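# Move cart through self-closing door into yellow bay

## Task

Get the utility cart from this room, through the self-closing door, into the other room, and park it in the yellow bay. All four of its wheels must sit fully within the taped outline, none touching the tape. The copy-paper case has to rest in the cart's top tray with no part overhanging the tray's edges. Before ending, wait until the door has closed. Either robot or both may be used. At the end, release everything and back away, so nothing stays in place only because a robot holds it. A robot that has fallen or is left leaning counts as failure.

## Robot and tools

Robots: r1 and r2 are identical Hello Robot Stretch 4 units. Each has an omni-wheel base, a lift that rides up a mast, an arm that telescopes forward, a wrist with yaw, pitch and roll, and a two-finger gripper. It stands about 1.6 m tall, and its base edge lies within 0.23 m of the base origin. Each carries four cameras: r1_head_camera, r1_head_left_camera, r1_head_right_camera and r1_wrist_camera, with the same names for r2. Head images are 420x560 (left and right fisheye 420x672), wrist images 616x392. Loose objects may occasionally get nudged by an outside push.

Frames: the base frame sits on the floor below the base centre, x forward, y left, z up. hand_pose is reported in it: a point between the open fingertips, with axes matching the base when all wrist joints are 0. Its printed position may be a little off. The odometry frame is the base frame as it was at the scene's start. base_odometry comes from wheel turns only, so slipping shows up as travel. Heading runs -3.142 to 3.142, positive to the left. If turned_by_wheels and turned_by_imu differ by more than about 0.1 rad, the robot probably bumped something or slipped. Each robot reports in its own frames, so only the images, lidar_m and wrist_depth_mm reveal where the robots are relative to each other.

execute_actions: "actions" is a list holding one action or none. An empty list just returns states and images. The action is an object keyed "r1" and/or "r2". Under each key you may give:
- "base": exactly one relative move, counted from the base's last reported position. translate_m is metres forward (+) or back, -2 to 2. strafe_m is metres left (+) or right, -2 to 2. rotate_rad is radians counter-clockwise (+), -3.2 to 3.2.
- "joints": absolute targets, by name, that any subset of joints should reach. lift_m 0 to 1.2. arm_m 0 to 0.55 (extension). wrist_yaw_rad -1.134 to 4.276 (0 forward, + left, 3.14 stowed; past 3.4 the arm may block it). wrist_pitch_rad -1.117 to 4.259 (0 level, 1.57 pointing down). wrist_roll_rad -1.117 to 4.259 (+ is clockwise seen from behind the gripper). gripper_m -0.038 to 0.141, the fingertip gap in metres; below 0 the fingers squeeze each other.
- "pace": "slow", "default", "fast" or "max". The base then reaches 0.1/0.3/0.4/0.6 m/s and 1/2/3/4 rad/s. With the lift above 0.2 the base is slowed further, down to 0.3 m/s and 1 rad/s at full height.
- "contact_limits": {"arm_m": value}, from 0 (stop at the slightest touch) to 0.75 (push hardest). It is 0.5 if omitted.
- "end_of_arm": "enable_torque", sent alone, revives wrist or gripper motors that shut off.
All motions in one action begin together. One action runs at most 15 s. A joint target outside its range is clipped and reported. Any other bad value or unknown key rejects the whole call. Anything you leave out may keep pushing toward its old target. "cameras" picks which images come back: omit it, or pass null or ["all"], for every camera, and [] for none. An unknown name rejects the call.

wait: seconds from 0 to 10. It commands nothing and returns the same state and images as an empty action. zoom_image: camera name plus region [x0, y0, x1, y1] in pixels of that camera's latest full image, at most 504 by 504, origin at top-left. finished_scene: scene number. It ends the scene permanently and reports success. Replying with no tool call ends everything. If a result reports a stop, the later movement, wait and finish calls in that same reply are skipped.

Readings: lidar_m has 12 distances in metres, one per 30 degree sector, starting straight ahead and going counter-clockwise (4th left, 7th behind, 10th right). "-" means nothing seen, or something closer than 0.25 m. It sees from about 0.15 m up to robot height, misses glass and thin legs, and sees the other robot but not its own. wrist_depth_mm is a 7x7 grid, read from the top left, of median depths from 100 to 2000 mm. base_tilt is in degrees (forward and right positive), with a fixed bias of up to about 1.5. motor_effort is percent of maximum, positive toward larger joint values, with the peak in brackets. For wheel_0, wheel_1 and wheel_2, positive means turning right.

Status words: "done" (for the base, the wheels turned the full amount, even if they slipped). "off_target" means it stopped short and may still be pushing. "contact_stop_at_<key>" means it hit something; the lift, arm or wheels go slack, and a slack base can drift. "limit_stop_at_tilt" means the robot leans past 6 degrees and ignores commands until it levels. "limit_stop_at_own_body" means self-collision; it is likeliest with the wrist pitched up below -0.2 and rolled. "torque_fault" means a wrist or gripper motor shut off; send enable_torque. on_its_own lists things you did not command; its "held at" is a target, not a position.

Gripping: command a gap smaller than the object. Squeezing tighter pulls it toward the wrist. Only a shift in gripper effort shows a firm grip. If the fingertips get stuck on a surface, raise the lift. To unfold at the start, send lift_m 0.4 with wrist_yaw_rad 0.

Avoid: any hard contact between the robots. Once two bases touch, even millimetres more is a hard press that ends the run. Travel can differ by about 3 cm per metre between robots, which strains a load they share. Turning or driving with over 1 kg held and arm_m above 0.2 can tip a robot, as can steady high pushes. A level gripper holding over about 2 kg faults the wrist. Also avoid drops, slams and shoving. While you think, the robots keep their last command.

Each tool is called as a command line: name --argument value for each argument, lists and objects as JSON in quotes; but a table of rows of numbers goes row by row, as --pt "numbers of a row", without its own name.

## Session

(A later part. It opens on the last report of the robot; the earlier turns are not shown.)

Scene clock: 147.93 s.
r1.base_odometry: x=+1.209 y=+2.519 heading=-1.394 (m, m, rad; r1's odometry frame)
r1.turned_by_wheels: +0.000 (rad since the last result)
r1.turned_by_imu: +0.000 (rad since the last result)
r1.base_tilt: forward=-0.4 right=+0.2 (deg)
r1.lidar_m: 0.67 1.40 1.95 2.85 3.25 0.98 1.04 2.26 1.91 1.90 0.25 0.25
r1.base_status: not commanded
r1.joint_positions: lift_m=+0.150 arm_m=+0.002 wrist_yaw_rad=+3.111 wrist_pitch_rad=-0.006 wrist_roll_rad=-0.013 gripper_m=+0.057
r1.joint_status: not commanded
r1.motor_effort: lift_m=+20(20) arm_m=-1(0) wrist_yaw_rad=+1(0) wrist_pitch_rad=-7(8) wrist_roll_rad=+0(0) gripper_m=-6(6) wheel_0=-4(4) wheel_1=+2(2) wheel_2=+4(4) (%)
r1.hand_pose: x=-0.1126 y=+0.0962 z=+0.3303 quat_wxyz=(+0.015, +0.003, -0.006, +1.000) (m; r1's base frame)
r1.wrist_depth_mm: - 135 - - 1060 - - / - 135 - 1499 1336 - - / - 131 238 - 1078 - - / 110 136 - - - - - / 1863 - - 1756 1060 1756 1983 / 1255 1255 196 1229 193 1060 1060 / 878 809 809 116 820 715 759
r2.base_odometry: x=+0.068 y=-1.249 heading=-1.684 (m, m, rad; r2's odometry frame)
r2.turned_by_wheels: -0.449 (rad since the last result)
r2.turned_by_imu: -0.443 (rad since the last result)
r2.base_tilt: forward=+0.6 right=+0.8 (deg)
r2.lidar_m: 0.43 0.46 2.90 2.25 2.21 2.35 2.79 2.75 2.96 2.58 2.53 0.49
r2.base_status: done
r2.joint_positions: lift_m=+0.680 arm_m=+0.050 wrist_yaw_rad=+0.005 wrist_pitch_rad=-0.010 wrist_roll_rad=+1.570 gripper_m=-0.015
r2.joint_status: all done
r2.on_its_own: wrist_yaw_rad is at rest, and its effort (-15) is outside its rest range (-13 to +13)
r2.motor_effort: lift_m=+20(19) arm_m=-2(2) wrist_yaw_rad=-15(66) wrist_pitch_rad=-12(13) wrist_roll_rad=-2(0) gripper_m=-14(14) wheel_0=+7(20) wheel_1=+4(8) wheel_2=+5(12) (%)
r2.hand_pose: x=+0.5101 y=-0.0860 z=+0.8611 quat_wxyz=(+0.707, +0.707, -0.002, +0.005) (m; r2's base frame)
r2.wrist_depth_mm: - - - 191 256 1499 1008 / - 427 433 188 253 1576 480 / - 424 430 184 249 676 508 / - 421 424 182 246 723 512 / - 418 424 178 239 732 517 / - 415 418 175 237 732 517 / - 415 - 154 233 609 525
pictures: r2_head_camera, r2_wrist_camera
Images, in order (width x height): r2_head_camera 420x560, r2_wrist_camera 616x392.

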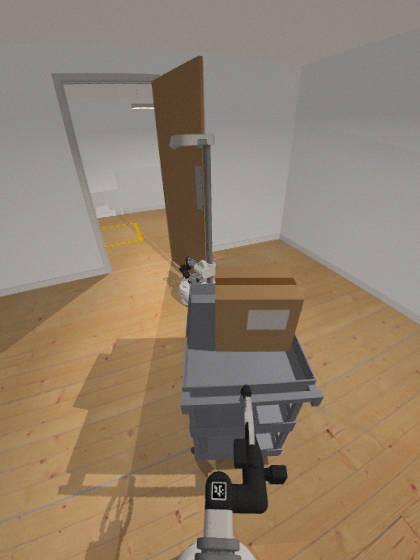

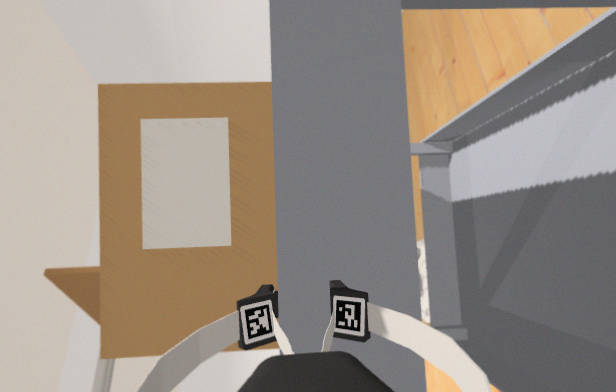

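Centered. Regrip on the pads, back away, and orbit.

execute_actions --actions '[{"r2":{"joints":{"gripper_m":0.06}}}]' --cameras '[]'

execute_actions --actions '[{"r2":{"joints":{"arm_m":0.012}}}]' --cameras '[]'

execute_actions --actions '[{"r2":{"joints":{"gripper_m":-0.025}}}]' --cameras '[]'

execute_actions --actions '[{"r2":{"base":{"strafe_m":0.35}}}]' --cameras '["r2_head_camera"]'

execute_actions --actions '[{"r2":{"base":{"rotate_rad":-0.6},"pace":"slow"}}]' --cameras '["r2_head_left_camera","r2_wrist_camera"]'

Scene clock: 154.97 s.
r1.base_odometry: x=+1.209 y=+2.519 heading=-1.394 (m, m, rad; r1's odometry frame)
r1.turned_by_wheels: +0.000 (rad since the last result)
r1.turned_by_imu: +0.000 (rad since the last result)
r1.base_tilt: forward=-0.4 right=+0.1 (deg)
r1.lidar_m: 0.68 1.40 1.94 2.86 3.23 0.97 1.04 2.28 1.91 1.90 0.25 0.25
r1.base_status: not commanded
r1.joint_positions: lift_m=+0.150 arm_m=+0.002 wrist_yaw_rad=+3.111 wrist_pitch_rad=-0.006 wrist_roll_rad=-0.013 gripper_m=+0.057
r1.joint_status: not commanded
r1.motor_effort: lift_m=+20(20) arm_m=+0(0) wrist_yaw_rad=+0(1) wrist_pitch_rad=-8(8) wrist_roll_rad=-1(0) gripper_m=-5(3) wheel_0=-4(4) wheel_1=+1(1) wheel_2=+4(3) (%)
r1.hand_pose: x=-0.1126 y=+0.0962 z=+0.3303 quat_wxyz=(+0.015, +0.003, -0.006, +1.000) (m; r1's base frame)
r1.wrist_depth_mm: - 136 - - 1060 - - / - 135 - 1499 1336 - - / - 131 237 - 1078 - - / 110 136 - - - - - / 1921 - - 1756 1060 1756 1921 / 1255 1281 196 1229 193 1060 1042 / 878 820 809 116 820 715 750
r2.base_odometry: x=+0.068 y=-1.248 heading=-1.684 (m, m, rad; r2's odometry frame)
r2.turned_by_wheels: +0.000 (rad since the last result)
r2.turned_by_imu: +0.000 (rad since the last result)
r2.base_tilt: forward=+0.5 right=+0.8 (deg)
r2.lidar_m: 0.44 0.45 2.90 2.23 2.21 2.35 2.82 2.75 2.95 2.58 2.53 0.48
r2.base_status: not commanded
r2.joint_positions: lift_m=+0.680 arm_m=+0.050 wrist_yaw_rad=+0.001 wrist_pitch_rad=-0.010 wrist_roll_rad=+1.570 gripper_m=+0.060
r2.joint_status: all done
r2.motor_effort: lift_m=+20(20) arm_m=-2(2) wrist_yaw_rad=-5(15) wrist_pitch_rad=-11(12) wrist_roll_rad=-2(2) gripper_m=+1(18) wheel_0=+7(6) wheel_1=+4(4) wheel_2=+2(5) (%)
r2.hand_pose: x=+0.5098 y=-0.0870 z=+0.8613 quat_wxyz=(+0.707, +0.707, -0.003, +0.004) (m; r2's base frame)
r2.wrist_depth_mm: - - - 256 263 1499 1025 / - - - 253 257 1661 484 / - 427 436 189 253 676 508 / - 427 433 186 248 723 512 / - 424 427 183 246 723 521 / - 421 421 180 240 732 525 / - - 301 132 235 627 525
pictures: none
No camera images: the call's "cameras" was empty. Leave "cameras" out to get every camera's image.

Scene clock: 155.87 s.
r1.base_odometry: x=+1.209 y=+2.519 heading=-1.394 (m, m, rad; r1's odometry frame)
r1.turned_by_wheels: +0.000 (rad since the last result)
r1.turned_by_imu: +0.000 (rad since the last result)
r1.base_tilt: forward=-0.3 right=+0.3 (deg)
r1.lidar_m: 0.67 1.39 1.97 2.85 3.23 0.98 1.04 2.29 1.91 1.90 0.25 0.26
r1.base_status: not commanded
r1.joint_positions: lift_m=+0.150 arm_m=+0.002 wrist_yaw_rad=+3.111 wrist_pitch_rad=-0.006 wrist_roll_rad=-0.013 gripper_m=+0.057
r1.joint_status: not commanded
r1.motor_effort: lift_m=+20(20) arm_m=+0(0) wrist_yaw_rad=+0(1) wrist_pitch_rad=-8(8) wrist_roll_rad=+0(0) gripper_m=-4(6) wheel_0=-4(4) wheel_1=+1(2) wheel_2=+3(3) (%)
r1.hand_pose: x=-0.1126 y=+0.0962 z=+0.3303 quat_wxyz=(+0.015, +0.003, -0.006, +1.000) (m; r1's base frame)
r1.wrist_depth_mm: - 135 - - 1042 - - / - 135 - 1499 1336 - - / - 131 238 - 1078 - - / 110 136 - - - - - / 1863 - - 1756 1060 1756 1921 / 1281 1255 196 1229 193 1060 1042 / 866 809 820 116 809 715 750
r2.base_odometry: x=+0.068 y=-1.249 heading=-1.684 (m, m, rad; r2's odometry frame)
r2.turned_by_wheels: +0.000 (rad since the last result)
r2.turned_by_imu: +0.000 (rad since the last result)
r2.base_tilt: forward=+0.6 right=+0.8 (deg)
r2.lidar_m: 0.44 0.43 2.89 2.24 2.22 2.34 2.81 2.77 2.95 2.59 2.54 0.49
r2.base_status: not commanded
r2.joint_positions: lift_m=+0.680 arm_m=+0.013 wrist_yaw_rad=+0.000 wrist_pitch_rad=-0.011 wrist_roll_rad=+1.570 gripper_m=+0.060
r2.joint_status: all done
r2.motor_effort: lift_m=+20(20) arm_m=-5(6) wrist_yaw_rad=-1(5) wrist_pitch_rad=-8(11) wrist_roll_rad=-1(1) gripper_m=-2(2) wheel_0=+5(7) wheel_1=+3(4) wheel_2=+2(2) (%)
r2.hand_pose: x=+0.4722 y=-0.0874 z=+0.8616 quat_wxyz=(+0.707, +0.707, -0.004, +0.004) (m; r2's base frame)
r2.wrist_depth_mm: - - - 296 309 325 332 / - - - 293 - 1537 484 / - 469 469 286 891 683 517 / - 462 469 224 286 732 517 / - 459 466 220 281 741 521 / - 452 213 217 199 741 525 / - - - 141 273 627 530
pictures: none
No camera images: the call's "cameras" was empty. Leave "cameras" out to get every camera's image.

Scene clock: 157.43 s.
r1.base_odometry: x=+1.209 y=+2.519 heading=-1.394 (m, m, rad; r1's odometry frame)
r1.turned_by_wheels: +0.000 (rad since the last result)
r1.turned_by_imu: +0.000 (rad since the last result)
r1.base_tilt: forward=-0.5 right=+0.5 (deg)
r1.lidar_m: 0.66 1.41 1.95 2.85 3.25 0.99 1.04 2.29 1.91 1.90 0.25 0.25
r1.base_status: not commanded
r1.joint_positions: lift_m=+0.150 arm_m=+0.002 wrist_yaw_rad=+3.111 wrist_pitch_rad=-0.006 wrist_roll_rad=-0.013 gripper_m=+0.057
r1.joint_status: not commanded
r1.motor_effort: lift_m=+20(20) arm_m=+0(0) wrist_yaw_rad=+0(0) wrist_pitch_rad=-8(8) wrist_roll_rad=-1(0) gripper_m=-3(8) wheel_0=-4(4) wheel_1=+2(1) wheel_2=+3(4) (%)
r1.hand_pose: x=-0.1126 y=+0.0962 z=+0.3303 quat_wxyz=(+0.015, +0.003, -0.006, +1.000) (m; r1's base frame)
r1.wrist_depth_mm: - 135 - - 1060 - - / - 135 - - 1336 - - / - 131 237 - 1078 - - / 110 136 - - - - - / 1863 - - 1808 1060 1756 1863 / 1281 1255 196 1229 193 1042 1042 / 866 820 820 116 820 715 750
r2.base_odometry: x=+0.068 y=-1.249 heading=-1.684 (m, m, rad; r2's odometry frame)
r2.turned_by_wheels: +0.000 (rad since the last result)
r2.turned_by_imu: +0.000 (rad since the last result)
r2.base_tilt: forward=+0.6 right=+0.7 (deg)
r2.lidar_m: 0.42 0.47 2.90 2.26 2.20 2.37 2.81 2.75 2.97 2.59 2.53 0.49
r2.base_status: not commanded
r2.joint_positions: lift_m=+0.680 arm_m=+0.013 wrist_yaw_rad=+0.003 wrist_pitch_rad=-0.010 wrist_roll_rad=+1.570 gripper_m=-0.024
r2.joint_status: all done
r2.motor_effort: lift_m=+19(20) arm_m=-5(5) wrist_yaw_rad=-10(10) wrist_pitch_rad=-12(13) wrist_roll_rad=-3(0) gripper_m=-26(28) wheel_0=+5(5) wheel_1=+3(3) wheel_2=+2(2) (%)
r2.hand_pose: x=+0.4724 y=-0.0865 z=+0.8611 quat_wxyz=(+0.707, +0.707, -0.002, +0.005) (m; r2's base frame)
r2.wrist_depth_mm: - - - 289 303 327 334 / - - - 283 - 1576 488 / - 459 466 281 878 683 512 / - 452 459 277 279 723 508 / - 455 455 213 274 732 512 / - 452 208 208 184 691 517 / - 439 - 132 265 621 525
pictures: none
No camera images: the call's "cameras" was empty. Leave "cameras" out to get every camera's image.

Scene clock: 159.93 s.
r1.base_odometry: x=+1.209 y=+2.519 heading=-1.394 (m, m, rad; r1's odometry frame)
r1.turned_by_wheels: +0.000 (rad since the last result)
r1.turned_by_imu: +0.000 (rad since the last result)
r1.base_tilt: forward=-0.6 right=+0.2 (deg)
r1.lidar_m: 0.67 1.39 1.95 2.86 3.25 0.94 1.22 2.27 1.91 1.89 0.25 0.25
r1.base_status: not commanded
r1.joint_positions: lift_m=+0.150 arm_m=+0.002 wrist_yaw_rad=+3.111 wrist_pitch_rad=-0.006 wrist_roll_rad=-0.013 gripper_m=+0.057
r1.joint_status: not commanded
r1.motor_effort: lift_m=+20(20) arm_m=+0(0) wrist_yaw_rad=+0(1) wrist_pitch_rad=-8(8) wrist_roll_rad=+1(1) gripper_m=-7(5) wheel_0=-4(4) wheel_1=+2(2) wheel_2=+3(3) (%)
r1.hand_pose: x=-0.1126 y=+0.0962 z=+0.3303 quat_wxyz=(+0.015, +0.003, -0.006, +1.000) (m; r1's base frame)
r1.wrist_depth_mm: - 135 - - 1078 1229 - / - 135 - - 1336 1366 - / - 131 238 - 1160 1182 - / 110 136 - - - - - / 1863 - - - 1138 1160 1661 / 1255 1255 196 1205 193 1098 1025 / 878 820 820 116 809 715 750
r2.base_odometry: x=+0.416 y=-1.288 heading=-1.685 (m, m, rad; r2's odometry frame)
r2.turned_by_wheels: +0.000 (rad since the last result)
r2.turned_by_imu: -0.002 (rad since the last result)
r2.base_tilt: forward=+0.6 right=+0.8 (deg)
r2.lidar_m: 0.46 2.86 2.49 1.93 1.88 2.02 2.98 2.90 3.13 2.91 2.85 0.43
r2.base_status: done
r2.joint_positions: lift_m=+0.680 arm_m=+0.013 wrist_yaw_rad=-0.003 wrist_pitch_rad=-0.010 wrist_roll_rad=+1.570 gripper_m=-0.024
r2.joint_status: not commanded
r2.motor_effort: lift_m=+20(20) arm_m=-4(5) wrist_yaw_rad=+9(34) wrist_pitch_rad=-12(12) wrist_roll_rad=-2(1) gripper_m=-25(29) wheel_0=-3(14) wheel_1=+2(7) wheel_2=-2(1) (%)
r2.hand_pose: x=+0.4717 y=-0.0883 z=+0.8612 quat_wxyz=(+0.707, +0.707, -0.005, +0.002) (m; r2's base frame)
r2.wrist_depth_mm: - 370 375 157 213 707 508 / - 397 399 167 227 707 508 / - 415 424 178 239 707 508 / - 455 452 189 255 723 512 / - - - 201 272 668 517 / - - 208 208 184 1537 504 / - - - 134 - 1397 445
pictures: r2_head_camera
Images, in order (width x height): r2_head_camera 420x560.

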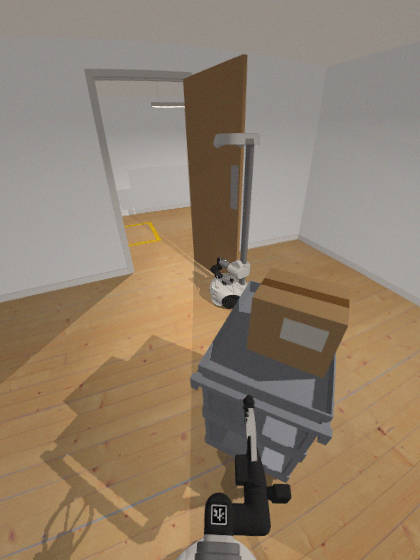

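Scene clock: 161.77 s.
r1.base_odometry: x=+1.209 y=+2.519 heading=-1.394 (m, m, rad; r1's odometry frame)
r1.turned_by_wheels: +0.000 (rad since the last result)
r1.turned_by_imu: +0.000 (rad since the last result)
r1.base_tilt: forward=-0.4 right=+0.4 (deg)
r1.lidar_m: 0.68 1.41 1.95 2.87 2.05 1.09 1.19 2.26 1.90 1.90 0.25 0.25
r1.base_status: not commanded
r1.joint_positions: lift_m=+0.150 arm_m=+0.002 wrist_yaw_rad=+3.111 wrist_pitch_rad=-0.006 wrist_roll_rad=-0.013 gripper_m=+0.057
r1.joint_status: not commanded
r1.motor_effort: lift_m=+20(20) arm_m=+0(0) wrist_yaw_rad=+0(1) wrist_pitch_rad=-7(8) wrist_roll_rad=-1(0) gripper_m=-5(5) wheel_0=-4(4) wheel_1=+1(2) wheel_2=+3(4) (%)
r1.hand_pose: x=-0.1126 y=+0.0962 z=+0.3303 quat_wxyz=(+0.015, +0.003, -0.006, +1.000) (m; r1's base frame)
r1.wrist_depth_mm: - 135 - - 1308 - - / - 135 - - 1336 1808 - / - 131 238 - 1255 1983 - / 110 136 - - - - - / 1921 - - - 1182 1537 1661 / 1281 1255 196 1229 193 1078 1042 / 866 809 820 116 820 715 759
r2.base_odometry: x=+0.416 y=-1.288 heading=-2.284 (m, m, rad; r2's odometry frame)
r2.turned_by_wheels: -0.599 (rad since the last result)
r2.turned_by_imu: -0.592 (rad since the last result)
r2.base_tilt: forward=+0.7 right=+0.8 (deg)
r2.lidar_m: 0.35 0.38 2.90 2.62 1.97 1.87 1.98 2.76 2.90 3.03 2.96 0.53
r2.base_status: done
r2.joint_positions: lift_m=+0.680 arm_m=+0.013 wrist_yaw_rad=+0.003 wrist_pitch_rad=-0.010 wrist_roll_rad=+1.570 gripper_m=-0.024
r2.joint_status: not commanded
r2.motor_effort: lift_m=+20(20) arm_m=-4(4) wrist_yaw_rad=-10(53) wrist_pitch_rad=-12(12) wrist_roll_rad=+1(2) gripper_m=-26(27) wheel_0=+4(16) wheel_1=+4(8) wheel_2=+4(10) (%)
r2.hand_pose: x=+0.4723 y=-0.0865 z=+0.8612 quat_wxyz=(+0.707, +0.707, -0.002, +0.005) (m; r2's base frame)
r2.wrist_depth_mm: - - - - - 1576 1078 / - - - 355 - 1464 1060 / - - - 345 410 1336 473 / - - - 314 - 647 512 / - 512 496 287 866 691 517 / - 462 210 208 183 699 521 / - 410 418 134 256 627 525
pictures: r2_head_left_camera, r2_wrist_camera
Images, in order (width x height): r2_head_left_camera 420x672, r2_wrist_camera 616x392.

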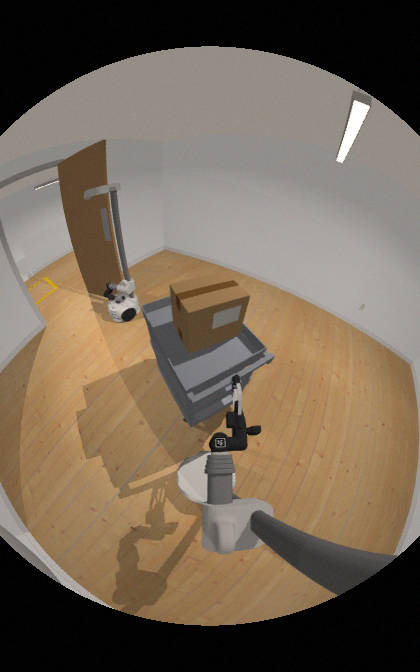

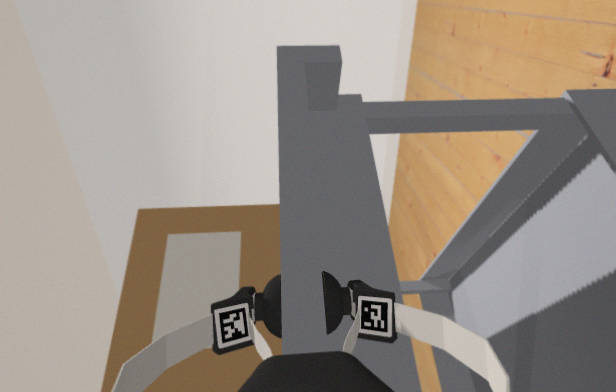

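execute_actions --actions '[{"r2":{"base":{"strafe_m":0.7}}}]' --cameras '["r2_head_left_camera"]'

execute_actions --actions '[{"r2":{"base":{"rotate_rad":-0.65},"pace":"slow"}}]' --cameras '["r2_head_left_camera"]'

Scene clock: 168.53 s.
r1.base_odometry: x=+1.209 y=+2.519 heading=-1.394 (m, m, rad; r1's odometry frame)
r1.turned_by_wheels: +0.000 (rad since the last result)
r1.turned_by_imu: +0.000 (rad since the last result)
r1.base_tilt: forward=-0.3 right=+0.4 (deg)
r1.lidar_m: 0.68 1.42 1.93 2.86 1.04 0.88 4.19 2.28 1.90 1.89 0.25 0.25
r1.base_status: not commanded
r1.joint_positions: lift_m=+0.150 arm_m=+0.002 wrist_yaw_rad=+3.111 wrist_pitch_rad=-0.006 wrist_roll_rad=-0.013 gripper_m=+0.057
r1.joint_status: not commanded
r1.motor_effort: lift_m=+20(20) arm_m=+0(0) wrist_yaw_rad=+0(1) wrist_pitch_rad=-8(8) wrist_roll_rad=-1(1) gripper_m=-8(5) wheel_0=-4(4) wheel_1=+2(2) wheel_2=+4(3) (%)
r1.hand_pose: x=-0.1126 y=+0.0962 z=+0.3303 quat_wxyz=(+0.015, +0.003, -0.006, +1.000) (m; r1's base frame)
r1.wrist_depth_mm: - 135 - - 1025 917 917 / - 135 - - 1366 - - / - 131 238 - 1281 917 891 / 110 136 - - - - - / 1921 - - - 1098 904 904 / 1281 1281 196 1205 193 1025 1042 / 866 809 820 116 820 715 759
r2.base_odometry: x=+0.945 y=-1.746 heading=-2.284 (m, m, rad; r2's odometry frame)
r2.turned_by_wheels: -0.001 (rad since the last result)
r2.turned_by_imu: -0.004 (rad since the last result)
r2.base_tilt: forward=+0.6 right=+0.8 (deg)
r2.lidar_m: 0.48 1.62 2.29 2.15 1.59 1.53 1.61 2.22 3.50 3.66 3.32 0.43
r2.base_status: done
r2.joint_positions: lift_m=+0.680 arm_m=+0.013 wrist_yaw_rad=-0.003 wrist_pitch_rad=-0.010 wrist_roll_rad=+1.570 gripper_m=-0.024
r2.joint_status: not commanded
r2.motor_effort: lift_m=+20(19) arm_m=-3(4) wrist_yaw_rad=+7(42) wrist_pitch_rad=-12(12) wrist_roll_rad=-2(1) gripper_m=-28(26) wheel_0=-5(17) wheel_1=+1(10) wheel_2=-2(5) (%)
r2.hand_pose: x=+0.4716 y=-0.0883 z=+0.8612 quat_wxyz=(+0.707, +0.707, -0.005, +0.002) (m; r2's base frame)
r2.wrist_depth_mm: - 366 373 155 212 707 508 / - 389 399 166 224 715 508 / - 418 424 176 241 707 512 / - 455 455 189 257 723 517 / - - - 203 279 676 521 / - - 208 210 185 1397 484 / 1661 1281 1756 134 878 366 430
pictures: r2_head_left_camera
Images, in order (width x height): r2_head_left_camera 420x672.

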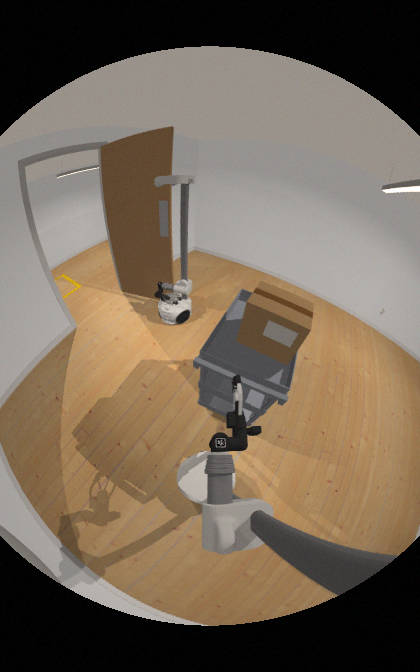

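Scene clock: 170.47 s.
r1.base_odometry: x=+1.209 y=+2.519 heading=-1.394 (m, m, rad; r1's odometry frame)
r1.turned_by_wheels: +0.000 (rad since the last result)
r1.turned_by_imu: +0.000 (rad since the last result)
r1.base_tilt: forward=-0.3 right=+0.1 (deg)
r1.lidar_m: 0.68 1.40 1.94 2.85 1.25 0.95 4.19 2.26 1.92 1.89 0.25 0.26
r1.base_status: not commanded
r1.joint_positions: lift_m=+0.150 arm_m=+0.002 wrist_yaw_rad=+3.111 wrist_pitch_rad=-0.006 wrist_roll_rad=-0.013 gripper_m=+0.057
r1.joint_status: not commanded
r1.motor_effort: lift_m=+20(20) arm_m=+0(0) wrist_yaw_rad=+1(0) wrist_pitch_rad=-8(7) wrist_roll_rad=-1(0) gripper_m=-4(6) wheel_0=-4(4) wheel_1=+2(1) wheel_2=+4(4) (%)
r1.hand_pose: x=-0.1126 y=+0.0962 z=+0.3303 quat_wxyz=(+0.015, +0.003, -0.006, +1.000) (m; r1's base frame)
r1.wrist_depth_mm: - 135 - - - 1008 1118 / - 135 - - 1366 1366 - / - 131 237 - - 1008 1229 / 110 136 - - - - - / 1921 - - - 1308 1008 1138 / 1255 1255 196 1229 193 1025 1042 / 878 809 820 116 809 715 759
r2.base_odometry: x=+0.945 y=-1.746 heading=-2.933 (m, m, rad; r2's odometry frame)
r2.turned_by_wheels: -0.649 (rad since the last result)
r2.turned_by_imu: -0.642 (rad since the last result)
r2.base_tilt: forward=+0.6 right=+0.8 (deg)
r2.lidar_m: 0.35 0.36 1.62 2.30 2.35 1.69 1.52 1.55 1.95 3.50 3.54 0.53
r2.base_status: done
r2.joint_positions: lift_m=+0.680 arm_m=+0.013 wrist_yaw_rad=+0.002 wrist_pitch_rad=-0.010 wrist_roll_rad=+1.570 gripper_m=-0.024
r2.joint_status: not commanded
r2.motor_effort: lift_m=+20(20) arm_m=-3(3) wrist_yaw_rad=-6(53) wrist_pitch_rad=-12(12) wrist_roll_rad=+0(0) gripper_m=-27(28) wheel_0=+6(13) wheel_1=+2(8) wheel_2=+4(8) (%)
r2.hand_pose: x=+0.4721 y=-0.0868 z=+0.8612 quat_wxyz=(+0.707, +0.707, -0.003, +0.004) (m; r2's base frame)
r2.wrist_depth_mm: - - - - - 1576 1098 / - - - 366 - 1576 1098 / - - - 373 415 421 421 / - - - 324 - 1618 512 / - - 508 294 - 683 512 / - 466 207 212 183 691 517 / - 413 424 135 260 615 530
pictures: r2_head_left_camera
Images, in order (width x height): r2_head_left_camera 420x672.

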